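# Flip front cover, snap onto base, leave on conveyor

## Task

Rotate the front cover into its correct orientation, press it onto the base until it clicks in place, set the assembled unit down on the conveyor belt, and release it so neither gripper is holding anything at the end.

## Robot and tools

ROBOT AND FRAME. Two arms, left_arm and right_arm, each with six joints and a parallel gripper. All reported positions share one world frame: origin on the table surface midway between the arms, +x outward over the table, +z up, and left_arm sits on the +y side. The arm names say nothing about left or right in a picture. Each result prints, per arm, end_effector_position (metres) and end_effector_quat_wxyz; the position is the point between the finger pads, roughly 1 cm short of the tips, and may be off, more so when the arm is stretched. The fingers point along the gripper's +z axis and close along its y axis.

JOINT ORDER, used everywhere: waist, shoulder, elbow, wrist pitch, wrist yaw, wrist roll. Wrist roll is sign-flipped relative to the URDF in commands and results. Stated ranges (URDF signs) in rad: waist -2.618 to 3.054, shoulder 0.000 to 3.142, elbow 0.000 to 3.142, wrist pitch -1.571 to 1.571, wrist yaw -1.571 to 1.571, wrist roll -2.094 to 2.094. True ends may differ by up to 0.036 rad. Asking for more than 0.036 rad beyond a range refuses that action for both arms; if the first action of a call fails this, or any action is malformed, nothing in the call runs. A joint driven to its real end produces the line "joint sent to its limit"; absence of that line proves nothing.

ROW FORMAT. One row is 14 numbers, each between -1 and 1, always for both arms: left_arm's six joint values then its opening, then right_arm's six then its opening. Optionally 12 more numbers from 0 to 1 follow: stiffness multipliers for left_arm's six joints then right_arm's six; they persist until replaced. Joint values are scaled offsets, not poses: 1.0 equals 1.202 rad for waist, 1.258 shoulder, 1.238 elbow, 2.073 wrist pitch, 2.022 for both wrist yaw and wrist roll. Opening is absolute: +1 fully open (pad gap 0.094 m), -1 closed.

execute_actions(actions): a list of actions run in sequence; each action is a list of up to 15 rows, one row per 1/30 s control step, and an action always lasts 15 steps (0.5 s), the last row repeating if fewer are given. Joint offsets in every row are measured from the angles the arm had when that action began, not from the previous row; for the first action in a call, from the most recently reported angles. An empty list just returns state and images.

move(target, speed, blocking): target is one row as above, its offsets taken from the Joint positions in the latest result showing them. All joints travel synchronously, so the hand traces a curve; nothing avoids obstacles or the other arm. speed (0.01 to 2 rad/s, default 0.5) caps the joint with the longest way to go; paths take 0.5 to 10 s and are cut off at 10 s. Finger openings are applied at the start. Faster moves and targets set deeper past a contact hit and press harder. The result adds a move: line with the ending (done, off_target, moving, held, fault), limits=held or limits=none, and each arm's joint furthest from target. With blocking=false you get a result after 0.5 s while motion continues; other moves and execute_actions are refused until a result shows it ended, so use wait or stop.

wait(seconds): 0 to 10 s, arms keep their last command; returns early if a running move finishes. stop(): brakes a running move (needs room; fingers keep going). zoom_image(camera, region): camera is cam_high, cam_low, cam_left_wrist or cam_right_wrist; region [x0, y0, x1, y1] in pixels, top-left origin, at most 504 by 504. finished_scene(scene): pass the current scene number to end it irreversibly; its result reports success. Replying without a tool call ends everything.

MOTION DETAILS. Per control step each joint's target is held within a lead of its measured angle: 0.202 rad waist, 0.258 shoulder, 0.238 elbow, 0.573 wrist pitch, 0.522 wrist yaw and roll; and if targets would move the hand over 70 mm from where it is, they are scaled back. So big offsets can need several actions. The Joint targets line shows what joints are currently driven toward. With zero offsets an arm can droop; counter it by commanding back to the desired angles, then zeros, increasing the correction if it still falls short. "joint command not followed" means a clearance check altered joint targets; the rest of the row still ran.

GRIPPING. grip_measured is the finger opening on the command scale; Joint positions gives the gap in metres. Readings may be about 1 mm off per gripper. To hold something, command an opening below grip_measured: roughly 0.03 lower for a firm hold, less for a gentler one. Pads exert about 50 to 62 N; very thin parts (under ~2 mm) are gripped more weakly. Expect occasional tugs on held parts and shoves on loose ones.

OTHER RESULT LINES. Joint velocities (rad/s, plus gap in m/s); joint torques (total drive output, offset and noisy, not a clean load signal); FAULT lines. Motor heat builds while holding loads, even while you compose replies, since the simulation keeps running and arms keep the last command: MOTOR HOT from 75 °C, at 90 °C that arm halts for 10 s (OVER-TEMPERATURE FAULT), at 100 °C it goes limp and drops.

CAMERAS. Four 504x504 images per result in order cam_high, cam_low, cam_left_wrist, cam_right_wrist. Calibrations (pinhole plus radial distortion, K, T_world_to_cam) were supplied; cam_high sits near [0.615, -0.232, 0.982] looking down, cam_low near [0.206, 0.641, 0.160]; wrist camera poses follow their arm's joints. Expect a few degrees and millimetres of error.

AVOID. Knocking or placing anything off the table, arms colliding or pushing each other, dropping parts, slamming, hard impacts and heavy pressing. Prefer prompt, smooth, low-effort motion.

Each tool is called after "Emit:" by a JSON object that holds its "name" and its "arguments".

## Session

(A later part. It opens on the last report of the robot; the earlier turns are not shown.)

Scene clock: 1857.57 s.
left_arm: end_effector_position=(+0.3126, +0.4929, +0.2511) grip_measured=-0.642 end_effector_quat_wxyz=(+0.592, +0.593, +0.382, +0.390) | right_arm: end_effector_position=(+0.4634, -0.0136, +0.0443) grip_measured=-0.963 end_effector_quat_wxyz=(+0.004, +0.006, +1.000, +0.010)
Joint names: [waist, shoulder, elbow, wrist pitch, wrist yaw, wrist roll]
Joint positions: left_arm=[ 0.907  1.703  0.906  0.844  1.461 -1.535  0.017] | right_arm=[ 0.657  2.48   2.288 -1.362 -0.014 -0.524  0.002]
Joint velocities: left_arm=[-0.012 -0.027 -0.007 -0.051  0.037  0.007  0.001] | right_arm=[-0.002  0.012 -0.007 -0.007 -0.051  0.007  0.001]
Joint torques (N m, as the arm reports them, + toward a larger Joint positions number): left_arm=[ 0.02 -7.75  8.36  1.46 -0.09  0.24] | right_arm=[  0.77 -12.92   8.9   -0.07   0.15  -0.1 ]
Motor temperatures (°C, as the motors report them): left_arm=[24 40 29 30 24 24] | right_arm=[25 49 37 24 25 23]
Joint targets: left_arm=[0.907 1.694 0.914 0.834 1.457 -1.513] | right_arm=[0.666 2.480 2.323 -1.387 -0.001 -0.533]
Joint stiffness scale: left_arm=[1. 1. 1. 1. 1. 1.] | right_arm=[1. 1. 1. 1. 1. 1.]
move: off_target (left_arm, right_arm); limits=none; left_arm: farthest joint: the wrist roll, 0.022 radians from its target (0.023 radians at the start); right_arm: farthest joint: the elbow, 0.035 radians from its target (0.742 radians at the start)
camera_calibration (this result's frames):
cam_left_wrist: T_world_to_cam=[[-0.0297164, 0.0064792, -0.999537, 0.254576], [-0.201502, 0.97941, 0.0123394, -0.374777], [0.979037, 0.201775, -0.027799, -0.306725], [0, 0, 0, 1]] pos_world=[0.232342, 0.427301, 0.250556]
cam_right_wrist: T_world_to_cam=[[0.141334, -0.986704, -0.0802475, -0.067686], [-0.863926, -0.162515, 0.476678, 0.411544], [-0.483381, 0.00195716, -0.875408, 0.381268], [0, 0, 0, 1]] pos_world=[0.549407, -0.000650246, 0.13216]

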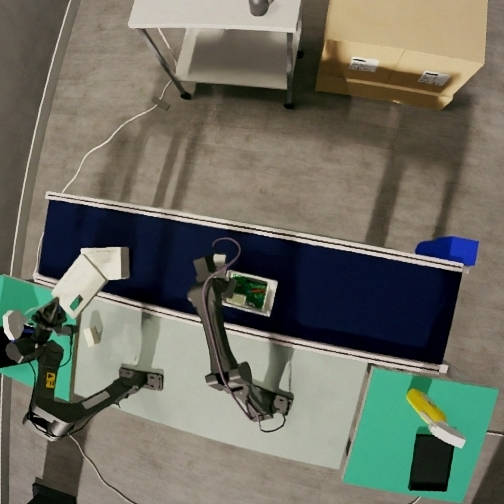

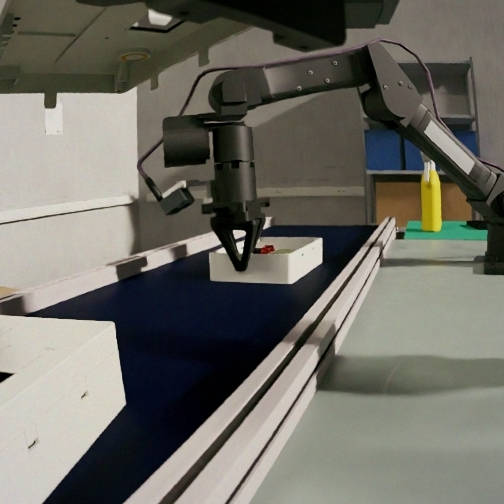

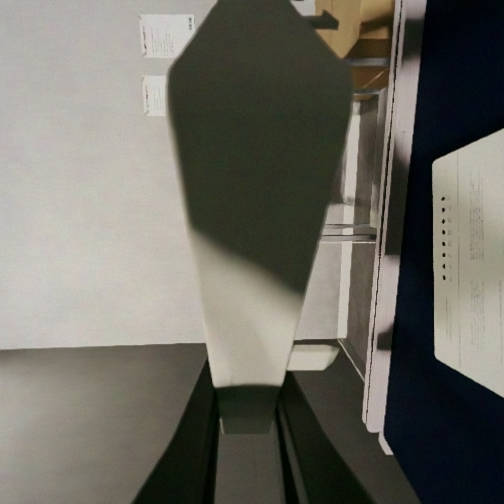

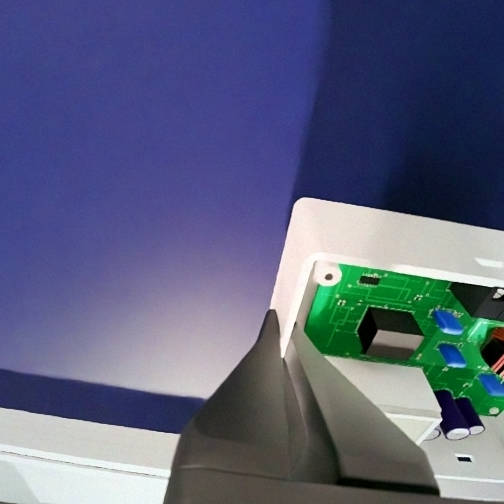

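Emit:
{"name": "execute_actions", "arguments": {"actions": [[
[0,-0.0072,0.0065,-0.0048,-0.002,0.0109,-0.67, 0.003,-0.004,0.018,-0.006,0.003,-0.002,-1],
[0,-0.0072,0.0065,-0.0048,-0.002,0.0109,-0.67, 0,-0.007,0.010,-0.002,0,0,-1],
[0,-0.0072,0.0065,-0.0048,-0.002,0.0109,-0.67, 0,-0.009,0.005,0,0,0,-1],
[0,-0.0072,0.0065,-0.0048,-0.002,0.0109,-0.67, 0,-0.009,0.005,0,0,0,-1],
[0,-0.0072,0.0065,-0.0048,-0.002,0.0109,-0.67, 0,-0.009,0.005,0,0,0,-0.97],
[0,-0.0072,0.0065,-0.0048,-0.002,0.0109,-0.67, 0,-0.009,0.005,0,0,0,-0.93],
[0,-0.0072,0.0065,-0.0048,-0.002,0.0109,-0.67, 0,-0.009,0.005,0,0,0,-0.88],
[0,-0.0072,0.0065,-0.0048,-0.002,0.0109,-0.67, 0,-0.009,0.005,0,0,0,-0.82],
[0,-0.0072,0.0065,-0.0048,-0.002,0.0109,-0.67, 0,-0.009,0.005,0,0,0,-0.76],
[0,-0.0072,0.0065,-0.0048,-0.002,0.0109,-0.67, 0,-0.009,0.005,0,0,0,-0.70],
[0,-0.0072,0.0065,-0.0048,-0.002,0.0109,-0.67, 0,-0.009,0.005,0,0,0,-0.65],
[0,-0.0072,0.0065,-0.0048,-0.002,0.0109,-0.67, 0,-0.009,0.005,0,0,0,-0.60],
[0,-0.0072,0.0065,-0.0048,-0.002,0.0109,-0.67, 0,-0.009,0.005,0,0,0,-0.60],
[0,-0.0072,0.0065,-0.0048,-0.002,0.0109,-0.67, 0,-0.009,0.005,0,0,0,-0.60],
[0,-0.0072,0.0065,-0.0048,-0.002,0.0109,-0.67, 0,-0.009,0.005,0,0,0,-0.60]
]]}}

Scene clock: 1890.53 s.
left_arm: end_effector_position=(+0.3126, +0.4929, +0.2511) grip_measured=-0.642 end_effector_quat_wxyz=(+0.592, +0.593, +0.382, +0.390) | right_arm: end_effector_position=(+0.4633, -0.0135, +0.0443) grip_measured=-0.603 end_effector_quat_wxyz=(+0.003, +0.006, +1.000, +0.010)
Joint names: [waist, shoulder, elbow, wrist pitch, wrist yaw, wrist roll]
Joint positions: left_arm=[ 0.907  1.703  0.906  0.844  1.461 -1.534  0.017] | right_arm=[ 0.657  2.48   2.288 -1.362 -0.014 -0.524  0.019]
Joint velocities: left_arm=[ 0.007 -0.017  0.002  0.007  0.066 -0.007 -0.   ] | right_arm=[-0.012 -0.002  0.007  0.066 -0.066  0.051  0.001]
Joint torques (N m, as the arm reports them, + toward a larger Joint positions number): left_arm=[-0.03 -7.8   8.42  1.43 -0.09  0.25] | right_arm=[  0.02 -13.72   6.52   0.19   0.02   0.03]
Motor temperatures (°C, as the motors report them): left_arm=[24 40 29 30 24 24] | right_arm=[25 54 39 23 25 23]
Joint targets: left_arm=[0.907 1.694 0.914 0.834 1.457 -1.513] | right_arm=[0.657 2.469 2.294 -1.362 -0.013 -0.524]
Joint stiffness scale: left_arm=[1. 1. 1. 1. 1. 1.] | right_arm=[1. 1. 1. 1. 1. 1.]
camera_calibration (this result's frames):
cam_left_wrist: T_world_to_cam=[[-0.0298706, 0.00613051, -0.999535, 0.254796], [-0.201498, 0.979415, 0.0120288, -0.374703], [0.979033, 0.201763, -0.0280204, -0.306662], [0, 0, 0, 1]] pos_world=[0.232341, 0.427301, 0.250592]
cam_right_wrist: T_world_to_cam=[[0.140939, -0.986702, -0.08096, -0.0673449], [-0.863803, -0.162514, 0.476899, 0.411438], [-0.483715, 0.00271991, -0.875222, 0.381394], [0, 0, 0, 1]] pos_world=[0.549379, -0.000622146, 0.132138]

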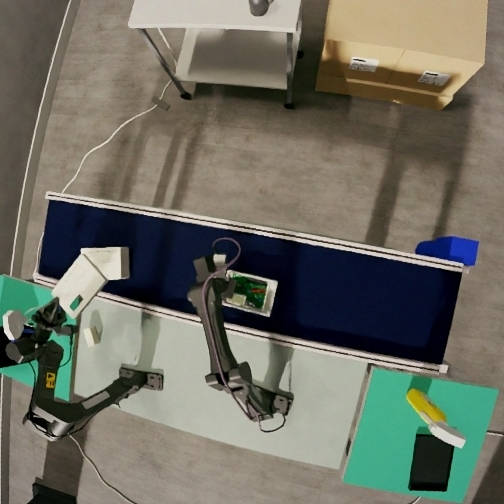

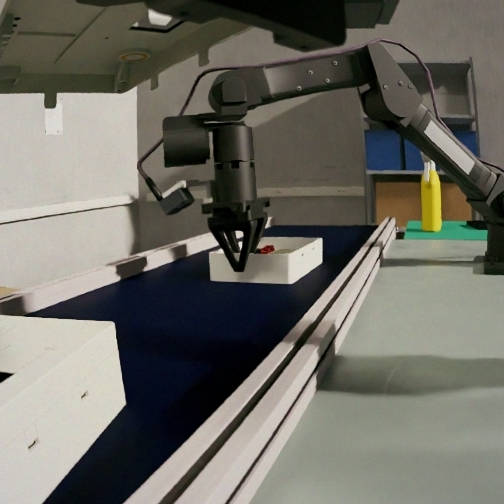

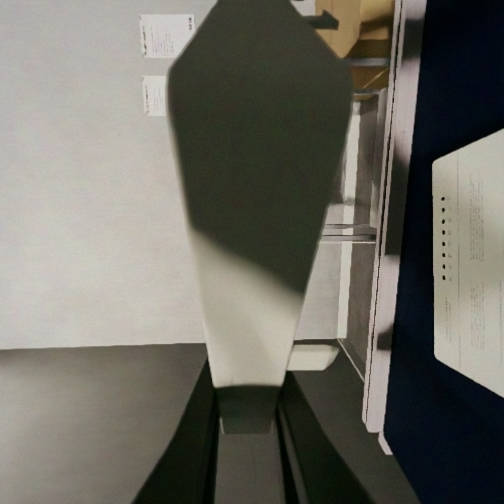

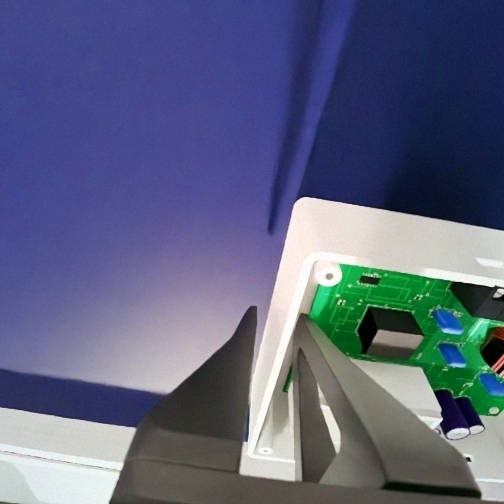

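Emit:
{"name": "move", "arguments": {"target": [-0.328,0.185,0.165,0.021,-0.041,0.009,-0.67, 0,-0.105,0.016,-0.025,0,0,-0.6], "speed": 0.45}}

Scene clock: 2011.93 s.
left_arm: end_effector_position=(+0.4214, +0.3862, +0.2195) grip_measured=-0.642 end_effector_quat_wxyz=(+0.651, +0.644, +0.289, +0.280) | right_arm: end_effector_position=(+0.4583, -0.0163, +0.0912) grip_measured=-0.602 end_effector_quat_wxyz=(+0.029, +0.005, +0.999, +0.025)
Joint names: [waist, shoulder, elbow, wrist pitch, wrist yaw, wrist roll]
Joint positions: left_arm=[ 0.51   1.936  1.071  0.883  1.391 -1.537  0.017] | right_arm=[ 0.657  2.378  2.288 -1.406 -0.014 -0.524  0.019]
Joint velocities: left_arm=[-0.007 -0.012  0.027 -0.037  0.022  0.081 -0.   ] | right_arm=[ 0.002  0.002 -0.002  0.007  0.081  0.007 -0.   ]
Joint torques (N m, as the arm reports them, + toward a larger Joint positions number): left_arm=[ 0.37 -8.95 10.75  1.67 -0.17  0.27] | right_arm=[ -0.03 -14.7    7.76   0.22   0.     0.02]
Motor temperatures (°C, as the motors report them): left_arm=[24 39 30 30 24 24] | right_arm=[25 63 37 23 25 23]
Joint targets: left_arm=[0.513 1.936 1.110 0.888 1.378 -1.516] | right_arm=[0.657 2.348 2.308 -1.414 -0.014 -0.524]
Joint stiffness scale: left_arm=[1. 1. 1. 1. 1. 1.] | right_arm=[1. 1. 1. 1. 1. 1.]
move: off_target (left_arm, right_arm); limits=none; left_arm: farthest joint: the elbow, 0.039 radians from its target (0.205 radians at the start); right_arm: farthest joint: the shoulder, 0.030 radians from its target (0.132 radians at the start)
camera_calibration (this result's frames):
cam_left_wrist: T_world_to_cam=[[-0.0452597, -0.00243397, -0.998972, 0.236778], [0.123373, 0.992328, -0.00800734, -0.385341], [0.991328, -0.123608, -0.0446122, -0.268367], [0, 0, 0, 1]] pos_world=[0.324297, 0.349789, 0.221476]
cam_right_wrist: T_world_to_cam=[[0.14559, -0.984084, -0.101894, -0.0658106], [-0.886809, -0.175466, 0.427528, 0.399119], [-0.438603, 0.0281169, -0.898241, 0.401844], [0, 0, 0, 1]] pos_world=[0.539774, -0.00602987, 0.183612]

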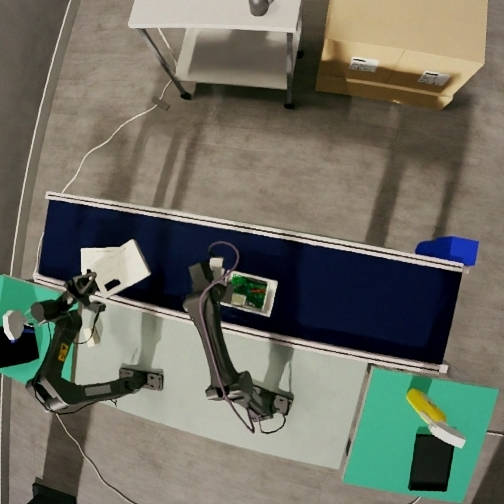

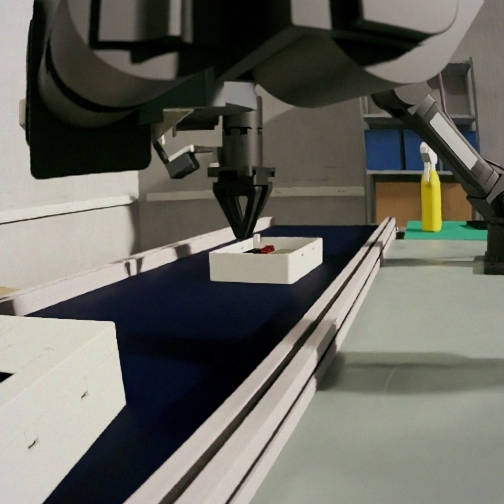

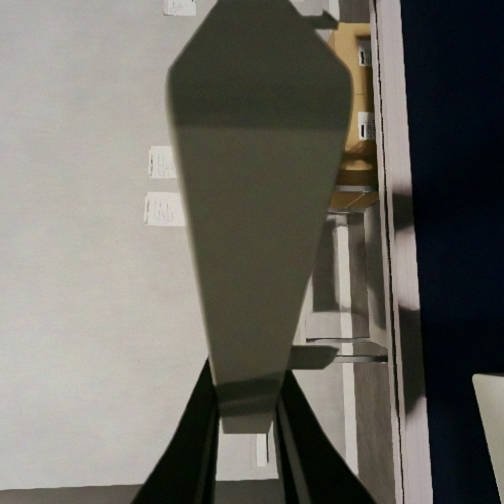

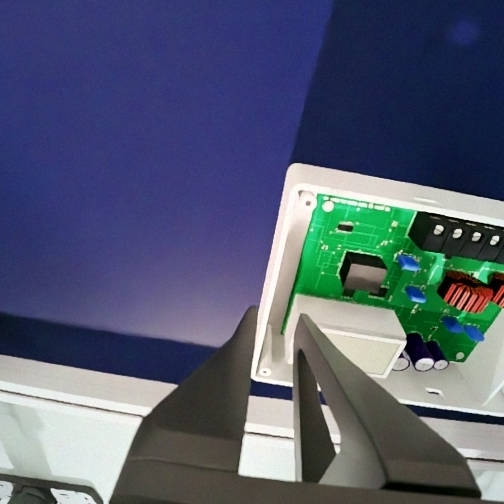

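Emit:
{"name": "move", "arguments": {"target": [-0.489,0.285,0.260,0.034,-0.068,0.008,-0.67, -0.465,-0.393,-0.440,0,0.007,-0.737,-0.6], "speed": 1.0}}

Scene clock: 2028.43 s.
left_arm: end_effector_position=(+0.5006, +0.1307, +0.1527) grip_measured=-0.642 end_effector_quat_wxyz=(+0.697, +0.694, +0.137, +0.117) | right_arm: end_effector_position=(+0.4055, -0.2670, +0.1415) grip_measured=-0.602 end_effector_quat_wxyz=(-0.002, +0.856, +0.518, +0.010)
Joint names: [waist, shoulder, elbow, wrist pitch, wrist yaw, wrist roll]
Joint positions: left_arm=[-0.083  2.297  1.352  0.944  1.264 -1.543  0.017] | right_arm=[ 0.1    1.91   1.758 -1.404 -0.014 -2.009  0.019]
Joint velocities: left_arm=[ 0.007  0.017 -0.012 -0.022 -0.081  0.11   0.001] | right_arm=[-0.017 -0.002 -0.002 -0.051 -0.022  0.022 -0.   ]
Joint torques (N m, as the arm reports them, + toward a larger Joint positions number): left_arm=[  0.46 -11.56  10.68   1.81  -0.11   0.27] | right_arm=[ -0.19 -10.76   4.79   0.17   0.15  -0.05]
Motor temperatures (°C, as the motors report them): left_arm=[24 40 31 31 24 24] | right_arm=[25 64 37 23 25 23]
Joint targets: left_arm=[-0.078 2.294 1.393 0.954 1.253 -1.521] | right_arm=[0.098 1.883 1.743 -1.407 -0.000 -2.015]
Joint stiffness scale: left_arm=[1. 1. 1. 1. 1. 1.] | right_arm=[1. 1. 1. 1. 1. 1.]
move: off_target (left_arm, right_arm); limits=none; left_arm: farthest joint: the elbow, 0.040 radians from its target (0.322 radians at the start); right_arm: farthest joint: the shoulder, 0.026 radians from its target (0.494 radians at the start)
camera_calibration (this result's frames):
cam_left_wrist: T_world_to_cam=[[-0.0545268, 0.0167897, -0.998371, 0.175051], [0.556057, 0.830983, -0.0163947, -0.336393], [0.829354, -0.556045, -0.0546469, -0.242322], [0, 0, 0, 1]] pos_world=[0.397569, 0.141856, 0.156008]
cam_right_wrist: T_world_to_cam=[[-0.943194, 0.324357, -0.0719562, 0.486902], [0.247122, 0.829657, 0.500599, 0.0850252], [0.222072, 0.45438, -0.862683, 0.271741], [0, 0, 0, 1]] pos_world=[0.377886, -0.351946, 0.226898]

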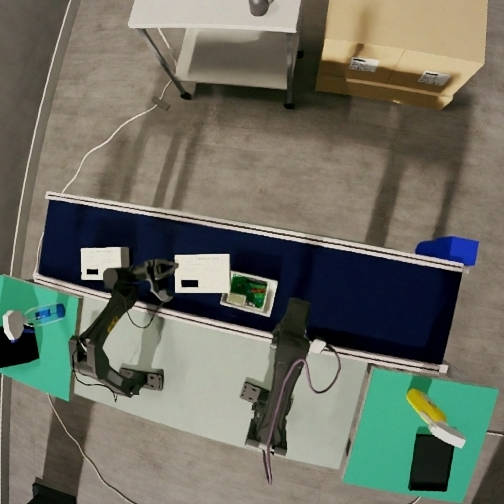

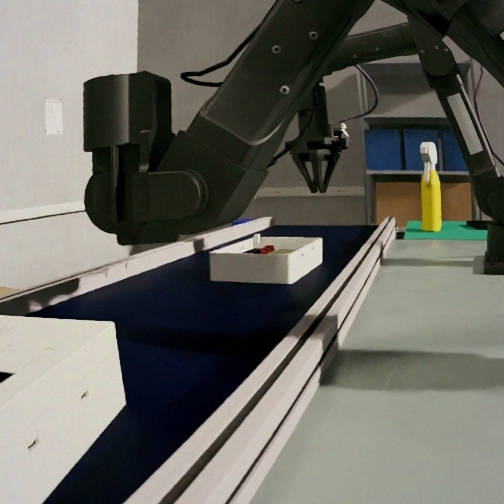

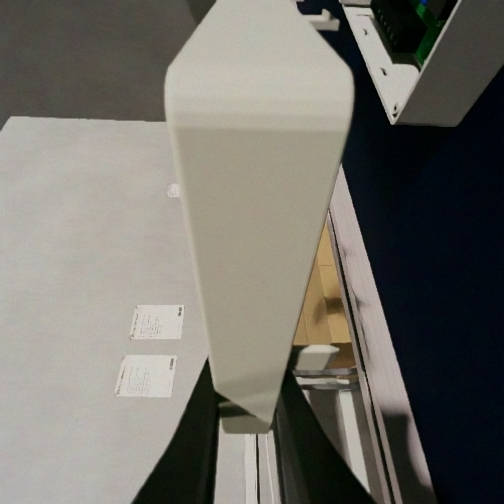

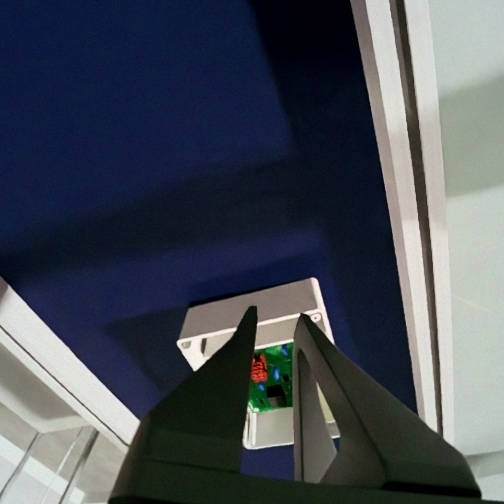

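Emit:
{"name": "zoom_image", "arguments": {"camera": "cam_right_wrist", "region": [160, 260, 360, 460]}}

Region (160, 260, 360, 460) of cam_right_wrist's 504x504 image, scaled by 2.520, with more detail than that image has.

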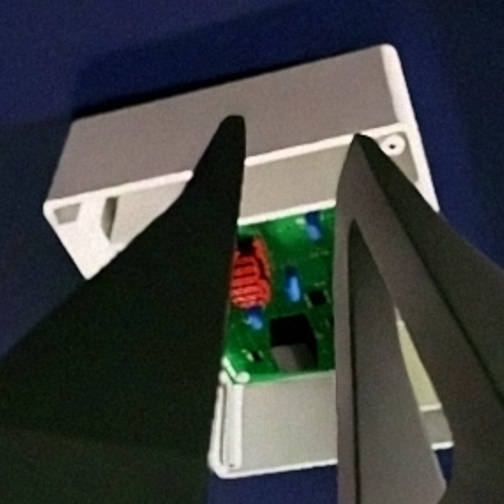

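Emit:
{"name": "move", "arguments": {"target": [-0.2745,0.157,0.158,0.028,-0.0455,-0.003,-0.67, 0,-0.009,0.005,0,0,1.0,-1], "speed": 1.2}}

Scene clock: 2151.10 s.
left_arm: end_effector_position=(+0.4693, -0.0362, +0.1065) grip_measured=-0.642 end_effector_quat_wxyz=(+0.706, +0.705, +0.044, +0.037) | right_arm: end_effector_position=(+0.4055, -0.2670, +0.1415) grip_measured=-0.994 end_effector_quat_wxyz=(+0.007, +0.019, +1.000, +0.007)
Joint names: [waist, shoulder, elbow, wrist pitch, wrist yaw, wrist roll]
Joint positions: left_arm=[-0.411  2.495  1.508  0.989  1.183 -1.558  0.017] | right_arm=[ 0.1    1.91   1.758 -1.404 -0.014  0.007  0.   ]
Joint velocities: left_arm=[ 0.012  0.002 -0.032  0.007  0.081 -0.051 -0.   ] | right_arm=[-0.012 -0.017  0.002  0.051 -0.037  0.007  0.002]
Joint torques (N m, as the arm reports them, + toward a larger Joint positions number): left_arm=[ -0.08 -12.47  10.43   1.89  -0.13   0.09] | right_arm=[-0.03 -9.6   6.53  0.19 -0.01  0.05]
Motor temperatures (°C, as the motors report them): left_arm=[24 46 32 33 24 24] | right_arm=[25 56 34 23 25 23]
Joint targets: left_arm=[-0.413 2.494 1.548 1.002 1.172 -1.549] | right_arm=[0.100 1.898 1.764 -1.404 -0.014 0.013]
Joint stiffness scale: left_arm=[1. 1. 1. 1. 1. 1.] | right_arm=[1. 1. 1. 1. 1. 1.]
move: off_target (left_arm); limits=none; left_arm: farthest joint: the elbow, 0.039 radians from its target (0.195 radians at the start); right_arm: farthest joint: the shoulder, 0.011 radians from its target (0.011 radians at the start)
camera_calibration (this result's frames):
cam_left_wrist: T_world_to_cam=[[-0.0310364, 0.03082, -0.999043, 0.119537], [0.742647, 0.669678, -0.00241187, -0.275962], [0.668963, -0.742011, -0.0436728, -0.24433], [0, 0, 0, 1]] pos_world=[0.3721, -0.000174123, 0.108087]
cam_right_wrist: T_world_to_cam=[[0.115766, -0.990599, -0.0728843, -0.293392], [-0.871355, -0.136505, 0.471282, 0.284719], [-0.476801, 0.0089498, -0.878966, 0.438485], [0, 0, 0, 1]] pos_world=[0.491126, -0.255692, 0.229846]

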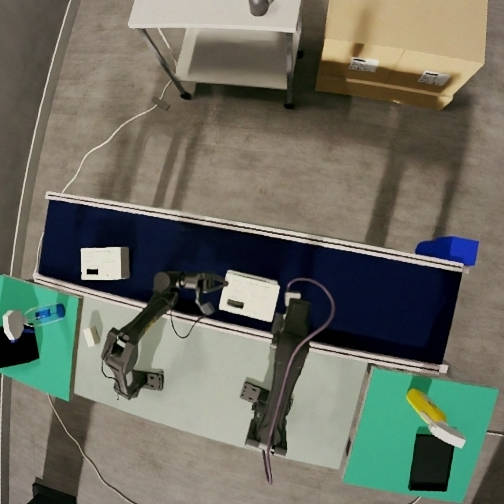

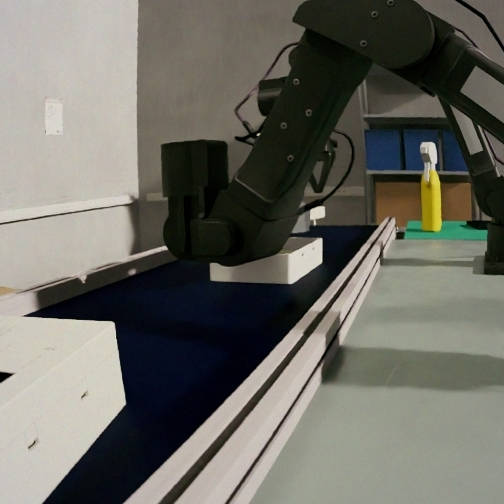

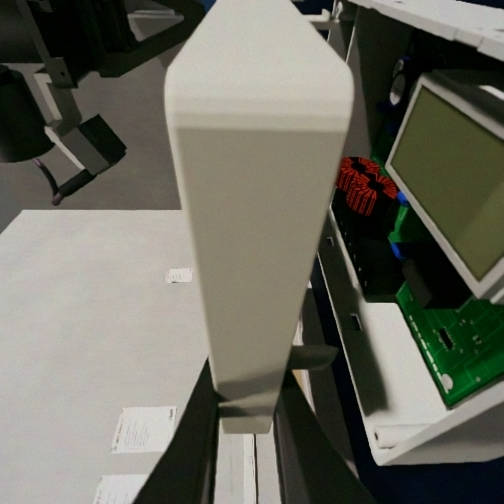

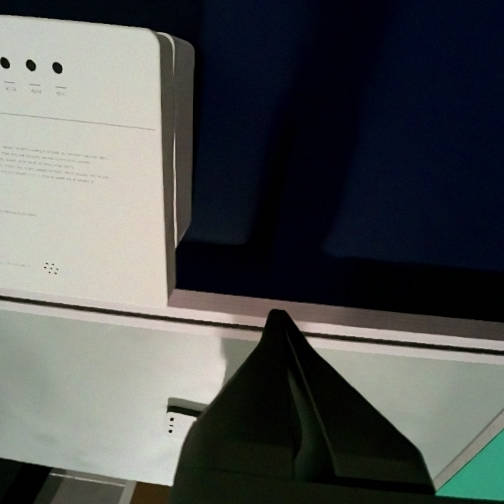

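Emit:
{"name": "zoom_image", "arguments": {"camera": "cam_right_wrist", "region": [0, 0, 260, 320]}}

Emit:
{"name": "zoom_image", "arguments": {"camera": "cam_high", "region": [150, 240, 330, 360]}}

Region (0, 0, 260, 320) of cam_right_wrist's 504x504 image, scaled by 1.575, with more detail than that image has; it fills the left 410 columns of this view, and the rest is white.

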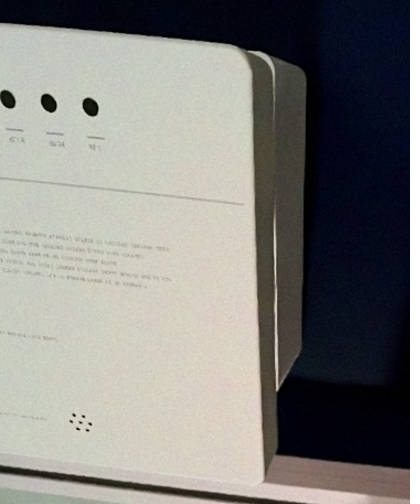

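Region (150, 240, 330, 360) of cam_high's 504x504 image, scaled by 2.800, with more detail than that image has.

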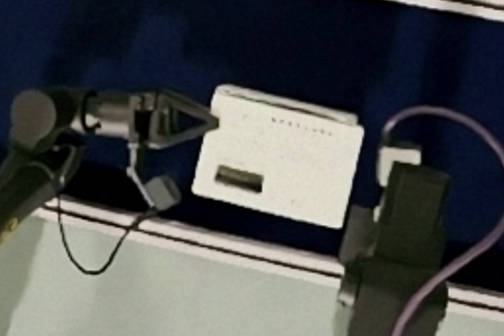

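Emit:
{"name": "zoom_image", "arguments": {"camera": "cam_left_wrist", "region": [280, 0, 504, 504]}}

Region (280, 0, 504, 504) of cam_left_wrist's 504x504 image, scaled by 1.000.

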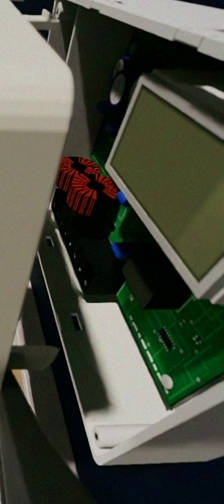

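Emit:
{"name": "zoom_image", "arguments": {"camera": "cam_right_wrist", "region": [130, 10, 230, 110]}}

Emit:
{"name": "zoom_image", "arguments": {"camera": "cam_right_wrist", "region": [130, 210, 230, 310]}}

Region (130, 10, 230, 110) of cam_right_wrist's 504x504 image, scaled by 5.040, with more detail than that image has.

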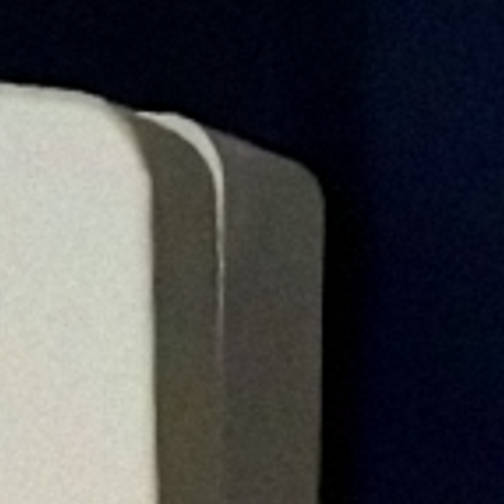

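Region (130, 210, 230, 310) of cam_right_wrist's 504x504 image, scaled by 5.040, with more detail than that image has.

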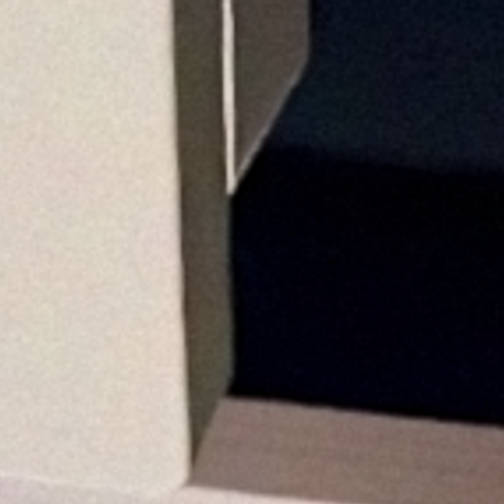

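Emit:
{"name": "move", "arguments": {"target": [0.028,0.0375,0.0396,0.0252,0.0178,0.003,-0.67, 0,-0.009,0.005,0,0,0.003,-1], "speed": 0.07}}

Scene clock: 2272.37 s.
left_arm: end_effector_position=(+0.4720, -0.0235, +0.0865) grip_measured=-0.642 end_effector_quat_wxyz=(+0.705, +0.706, +0.046, +0.037) | right_arm: end_effector_position=(+0.4055, -0.2670, +0.1415) grip_measured=-0.994 end_effector_quat_wxyz=(+0.007, +0.018, +1.000, +0.007)
Joint names: [waist, shoulder, elbow, wrist pitch, wrist yaw, wrist roll]
Joint positions: left_arm=[-0.385  2.543  1.508  1.029  1.207 -1.565  0.017] | right_arm=[ 0.1    1.91   1.758 -1.404 -0.014  0.008  0.   ]
Joint velocities: left_arm=[ 0.007 -0.007 -0.002 -0.037  0.007  0.051  0.   ] | right_arm=[-0.007  0.012 -0.012 -0.022 -0.022  0.022 -0.   ]
Joint torques (N m, as the arm reports them, + toward a larger Joint positions number): left_arm=[  0.68 -12.51  10.88   1.88   0.09   0.18] | right_arm=[-0.02 -9.61  6.52  0.19 -0.01  0.08]
Motor temperatures (°C, as the motors report them): left_arm=[24 50 33 34 24 24] | right_arm=[25 54 35 23 25 23]
Joint targets: left_arm=[-0.378 2.542 1.557 1.041 1.219 -1.552] | right_arm=[0.100 1.898 1.764 -1.404 -0.014 0.014]
Joint stiffness scale: left_arm=[1. 1. 1. 1. 1. 1.] | right_arm=[1. 1. 1. 1. 1. 1.]
move: off_target (left_arm); limits=none; left_arm: farthest joint: the elbow, 0.049 radians from its target (0.049 radians at the start); right_arm: farthest joint: the shoulder, 0.011 radians from its target (0.011 radians at the start)
camera_calibration (this result's frames):
cam_left_wrist: T_world_to_cam=[[-0.0324212, 0.0335057, -0.998913, 0.100017], [0.741113, 0.671378, -0.00153441, -0.285784], [0.670597, -0.740357, -0.0465984, -0.238047], [0, 0, 0, 1]] pos_world=[0.374674, 0.0122777, 0.0883772]
cam_right_wrist: T_world_to_cam=[[0.116522, -0.990511, -0.0728718, -0.293677], [-0.871255, -0.137165, 0.471275, 0.284504], [-0.476799, 0.00857597, -0.878971, 0.438385], [0, 0, 0, 1]] pos_world=[0.491117, -0.255626, 0.229847]

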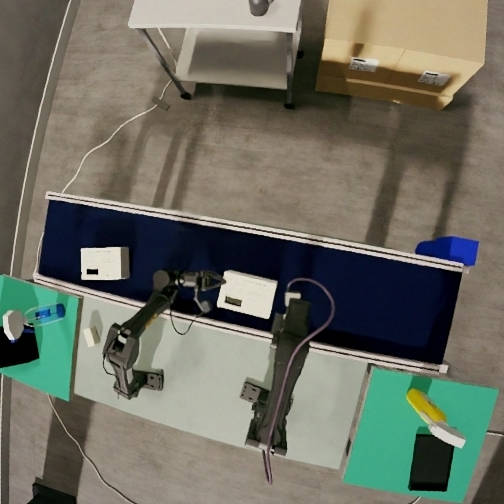

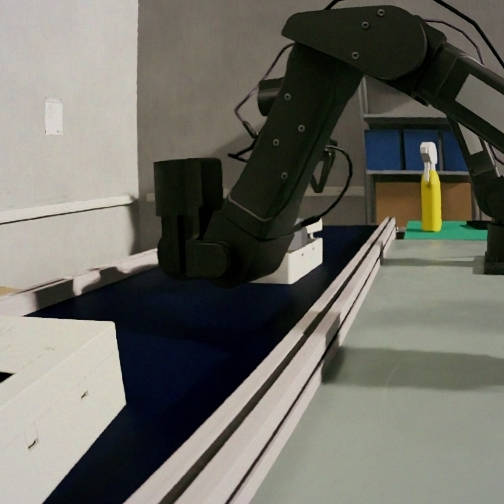

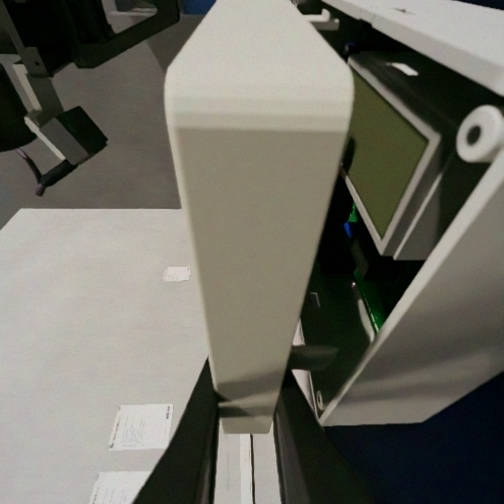

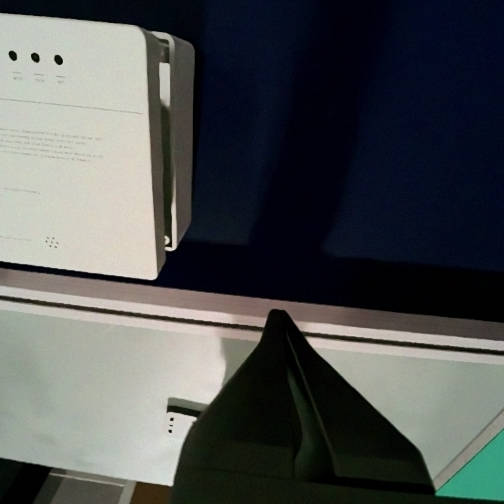

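Emit:
{"name": "zoom_image", "arguments": {"camera": "cam_right_wrist", "region": [120, 10, 220, 110]}}

Emit:
{"name": "zoom_image", "arguments": {"camera": "cam_right_wrist", "region": [120, 200, 220, 300]}}

Region (120, 10, 220, 110) of cam_right_wrist's 504x504 image, scaled by 5.040, with more detail than that image has.

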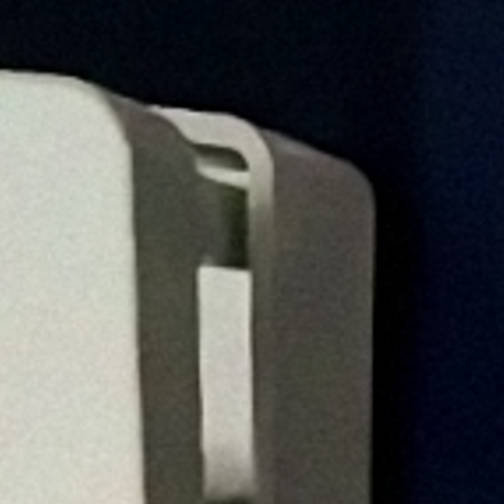

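Region (120, 200, 220, 300) of cam_right_wrist's 504x504 image, scaled by 5.040, with more detail than that image has.

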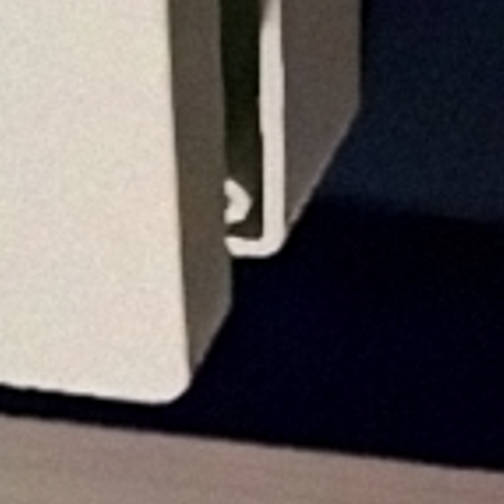

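Emit:
{"name": "move", "arguments": {"target": [0.0025,-0.0008,0.055,-0.0183,0.003,0.0075,-0.67, 0,-0.009,0.005,0,0,0.003,-1], "speed": 0.07}}

Scene clock: 2328.20 s.
left_arm: end_effector_position=(+0.4773, -0.0249, +0.0914) grip_measured=-0.642 end_effector_quat_wxyz=(+0.705, +0.706, +0.043, +0.039) | right_arm: end_effector_position=(+0.4055, -0.2670, +0.1415) grip_measured=-0.994 end_effector_quat_wxyz=(+0.007, +0.018, +1.000, +0.007)
Joint names: [waist, shoulder, elbow, wrist pitch, wrist yaw, wrist roll]
Joint positions: left_arm=[-0.385  2.545  1.54   1.     1.207 -1.571  0.017] | right_arm=[ 0.1    1.91   1.758 -1.404 -0.014  0.009  0.   ]
Joint velocities: left_arm=[-0.022  0.007  0.017 -0.051 -0.066  0.022 -0.   ] | right_arm=[ 0.007 -0.007 -0.007  0.022  0.051  0.051  0.   ]
Joint torques (N m, as the arm reports them, + toward a larger Joint positions number): left_arm=[  0.29 -12.65  10.09   1.66   0.05   0.24] | right_arm=[-0.03 -9.61  6.52  0.19  0.    0.08]
Motor temperatures (°C, as the motors report them): left_arm=[24 51 33 34 24 24] | right_arm=[25 53 35 23 25 23]
Joint targets: left_arm=[-0.382 2.542 1.577 0.991 1.213 -1.550] | right_arm=[0.100 1.898 1.764 -1.404 -0.014 0.014]
Joint stiffness scale: left_arm=[1. 1. 1. 1. 1. 1.] | right_arm=[1. 1. 1. 1. 1. 1.]
move: off_target (left_arm); limits=none; left_arm: farthest joint: the elbow, 0.036 radians from its target (0.068 radians at the start); right_arm: farthest joint: the shoulder, 0.011 radians from its target (0.011 radians at the start)
camera_calibration (this result's frames):
cam_left_wrist: T_world_to_cam=[[-0.025992, 0.0339962, -0.999084, 0.10206], [0.74137, 0.671087, 0.00354795, -0.289395], [0.670593, -0.740599, -0.0426466, -0.242759], [0, 0, 0, 1]] pos_world=[0.379993, 0.0109525, 0.0926402]
cam_right_wrist: T_world_to_cam=[[0.117278, -0.990423, -0.0728592, -0.293962], [-0.871155, -0.137824, 0.471268, 0.284288], [-0.476797, 0.00820214, -0.878975, 0.438285], [0, 0, 0, 1]] pos_world=[0.491107, -0.25556, 0.229848]

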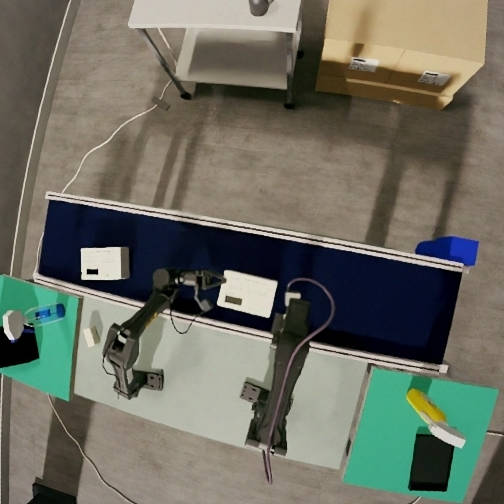

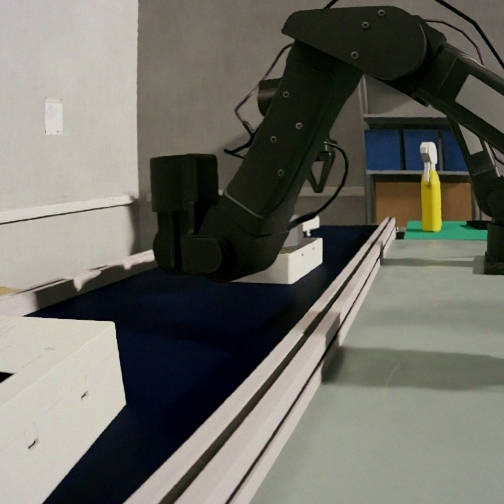

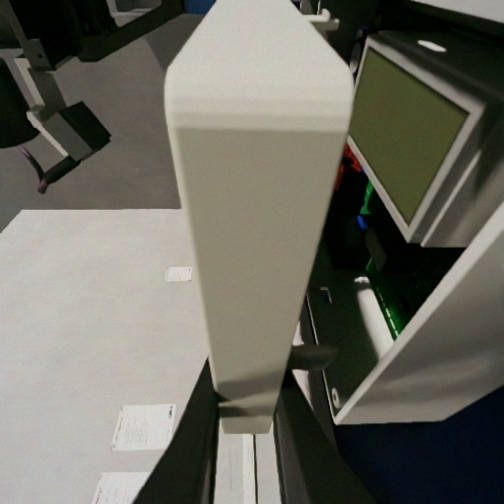

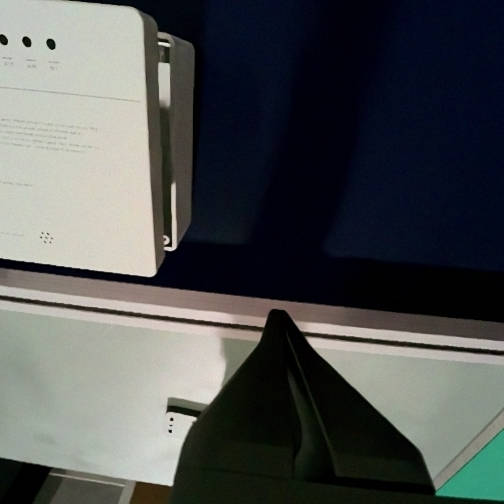

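Emit:
{"name": "zoom_image", "arguments": {"camera": "cam_right_wrist", "region": [110, 0, 210, 100]}}

Emit:
{"name": "zoom_image", "arguments": {"camera": "cam_right_wrist", "region": [110, 200, 210, 300]}}

Region (110, 0, 210, 100) of cam_right_wrist's 504x504 image, scaled by 5.040, with more detail than that image has.

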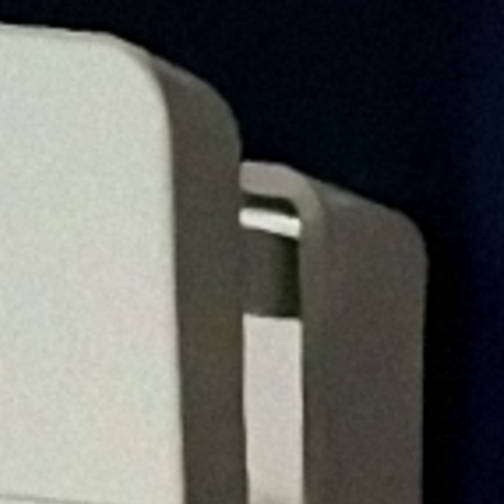

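Region (110, 200, 210, 300) of cam_right_wrist's 504x504 image, scaled by 5.040, with more detail than that image has.

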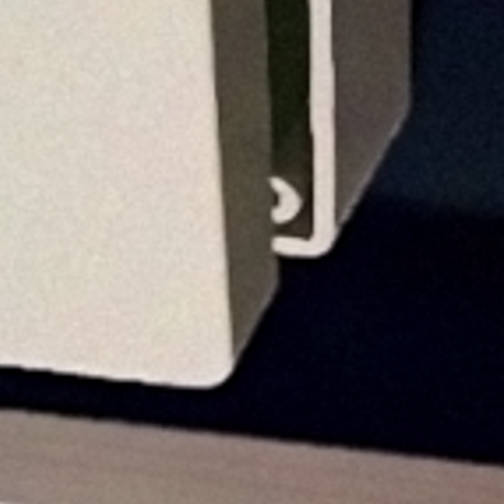

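Emit:
{"name": "move", "arguments": {"target": [0.0025,0.0274,0.020,0.0258,0.003,0.0124,-0.67, 0,-0.009,0.005,0,0,0.003,-1], "speed": 0.05}}

Scene clock: 2369.40 s.
left_arm: end_effector_position=(+0.4763, -0.0246, +0.0802) grip_measured=-0.642 end_effector_quat_wxyz=(+0.707, +0.705, +0.040, +0.043) | right_arm: end_effector_position=(+0.4055, -0.2670, +0.1415) grip_measured=-0.994 end_effector_quat_wxyz=(+0.007, +0.018, +1.000, +0.007)
Joint names: [waist, shoulder, elbow, wrist pitch, wrist yaw, wrist roll]
Joint positions: left_arm=[-0.385  2.577  1.54   1.044  1.207 -1.568  0.017] | right_arm=[ 0.1    1.91   1.758 -1.404 -0.014  0.009  0.   ]
Joint velocities: left_arm=[-0.002 -0.012 -0.012 -0.037 -0.022  0.11   0.   ] | right_arm=[ 0.032 -0.007 -0.007 -0.007  0.081  0.051  0.   ]
Joint torques (N m, as the arm reports them, + toward a larger Joint positions number): left_arm=[  0.24 -12.33   9.08   1.82   0.02   0.23] | right_arm=[-0.03 -9.6   6.52  0.19  0.    0.08]
Motor temperatures (°C, as the motors report them): left_arm=[24 52 33 34 24 24] | right_arm=[25 53 35 23 25 23]
Joint targets: left_arm=[-0.382 2.580 1.565 1.053 1.213 -1.546] | right_arm=[0.100 1.898 1.764 -1.404 -0.014 0.015]
Joint stiffness scale: left_arm=[1. 1. 1. 1. 1. 1.] | right_arm=[1. 1. 1. 1. 1. 1.]
move: off_target (left_arm); limits=none; left_arm: farthest joint: the elbow, 0.025 radians from its target (0.025 radians at the start); right_arm: farthest joint: the shoulder, 0.011 radians from its target (0.011 radians at the start)
camera_calibration (this result's frames):
cam_left_wrist: T_world_to_cam=[[-0.0168131, 0.0307077, -0.999387, 0.0864244], [0.741317, 0.671105, 0.00814928, -0.289114], [0.670944, -0.740726, -0.0340475, -0.243221], [0, 0, 0, 1]] pos_world=[0.378966, 0.0112119, 0.0804464]
cam_right_wrist: T_world_to_cam=[[0.117656, -0.990378, -0.0728529, -0.294104], [-0.871105, -0.138153, 0.471265, 0.28418], [-0.476795, 0.00801523, -0.878978, 0.438235], [0, 0, 0, 1]] pos_world=[0.491102, -0.255526, 0.229848]

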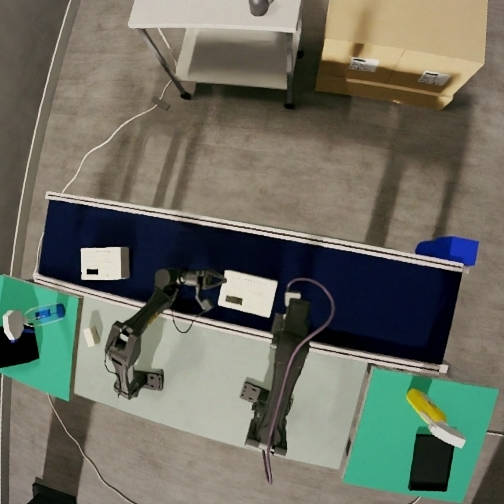

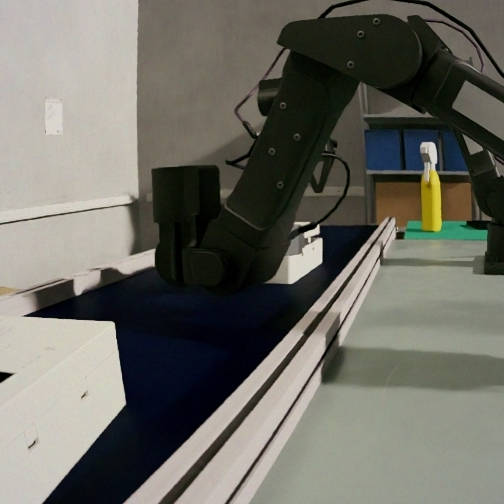

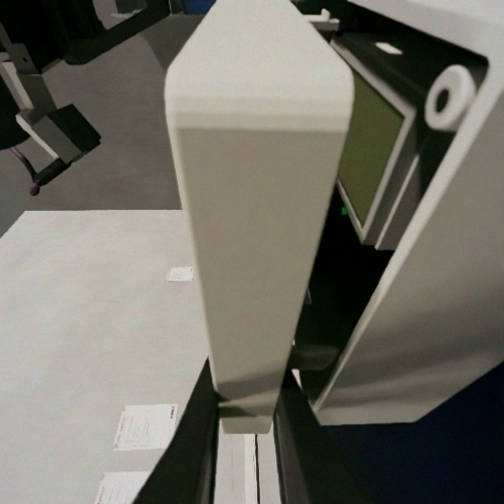

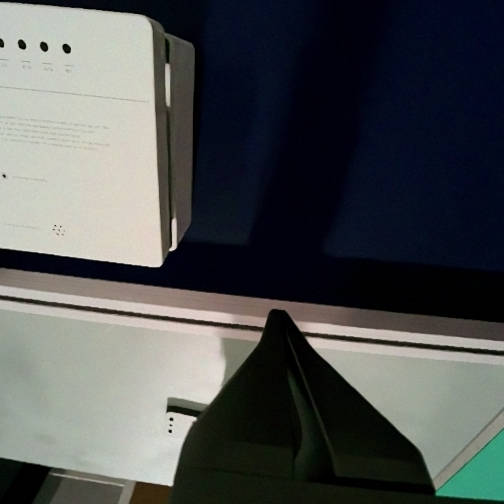

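Emit:
{"name": "execute_actions", "arguments": {"actions": []}}

Scene clock: 2411.37 s.
left_arm: end_effector_position=(+0.4763, -0.0246, +0.0802) grip_measured=-0.642 end_effector_quat_wxyz=(+0.707, +0.705, +0.040, +0.042) | right_arm: end_effector_position=(+0.4055, -0.2670, +0.1415) grip_measured=-0.994 end_effector_quat_wxyz=(+0.007, +0.018, +1.000, +0.007)
Joint names: [waist, shoulder, elbow, wrist pitch, wrist yaw, wrist roll]
Joint positions: left_arm=[-0.385  2.577  1.54   1.044  1.207 -1.568  0.017] | right_arm=[ 0.1    1.91   1.758 -1.404 -0.014  0.009  0.   ]
Joint velocities: left_arm=[-0.012 -0.032  0.012 -0.022  0.051 -0.007 -0.   ] | right_arm=[-0.002  0.012 -0.002  0.022  0.007  0.007  0.001]
Joint torques (N m, as the arm reports them, + toward a larger Joint positions number): left_arm=[  0.25 -12.45   8.91   1.85   0.05   0.24] | right_arm=[-0.03 -9.6   6.53  0.19  0.    0.08]
Motor temperatures (°C, as the motors report them): left_arm=[24 52 32 34 24 24] | right_arm=[25 53 35 23 25 23]
Joint targets: left_arm=[-0.382 2.580 1.565 1.053 1.213 -1.546] | right_arm=[0.100 1.898 1.764 -1.404 -0.014 0.015]
Joint stiffness scale: left_arm=[1. 1. 1. 1. 1. 1.] | right_arm=[1. 1. 1. 1. 1. 1.]
camera_calibration (this result's frames):
cam_left_wrist: T_world_to_cam=[[-0.0171917, 0.0306633, -0.999382, 0.0866032], [0.741321, 0.671105, 0.00783858, -0.289091], [0.670931, -0.740728, -0.0342688, -0.243197], [0, 0, 0, 1]] pos_world=[0.378966, 0.011212, 0.0804817]
cam_right_wrist: T_world_to_cam=[[0.117656, -0.990378, -0.0728529, -0.294104], [-0.871105, -0.138153, 0.471265, 0.28418], [-0.476795, 0.00801523, -0.878978, 0.438235], [0, 0, 0, 1]] pos_world=[0.491102, -0.255526, 0.229848]

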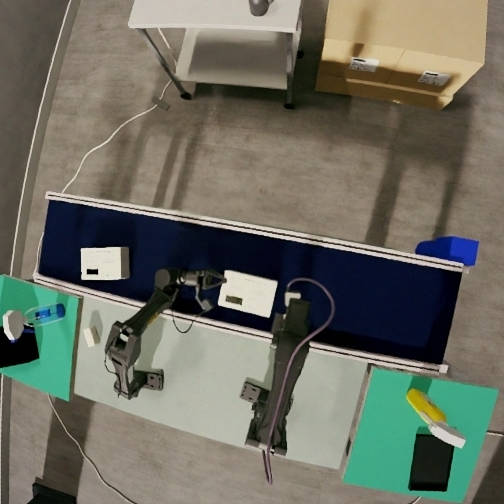

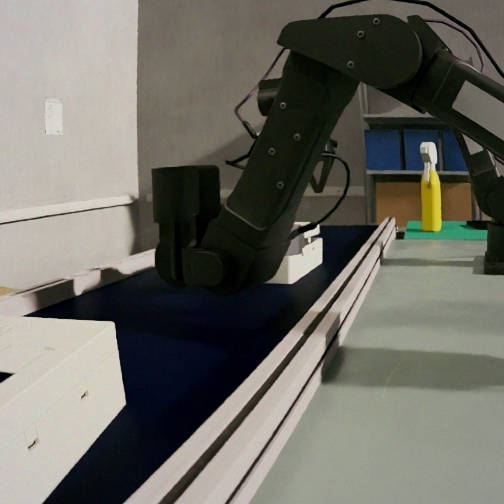

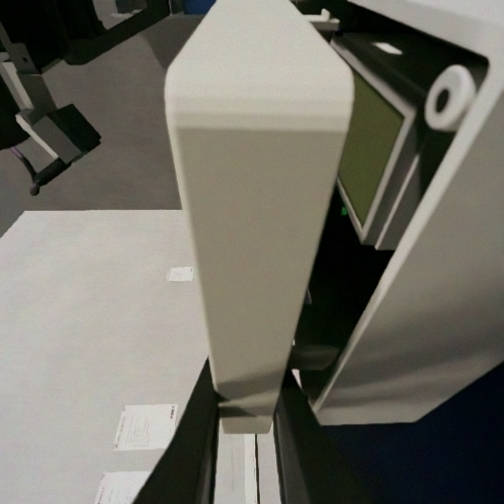

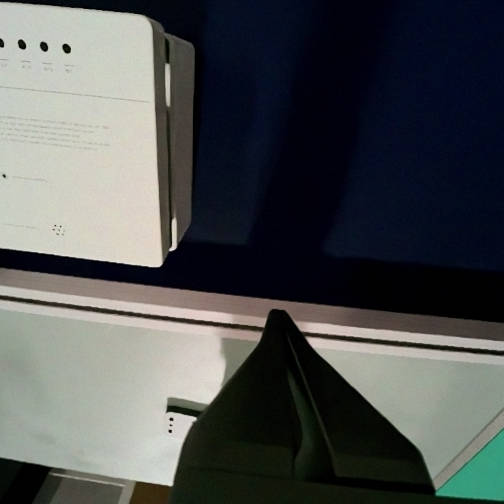

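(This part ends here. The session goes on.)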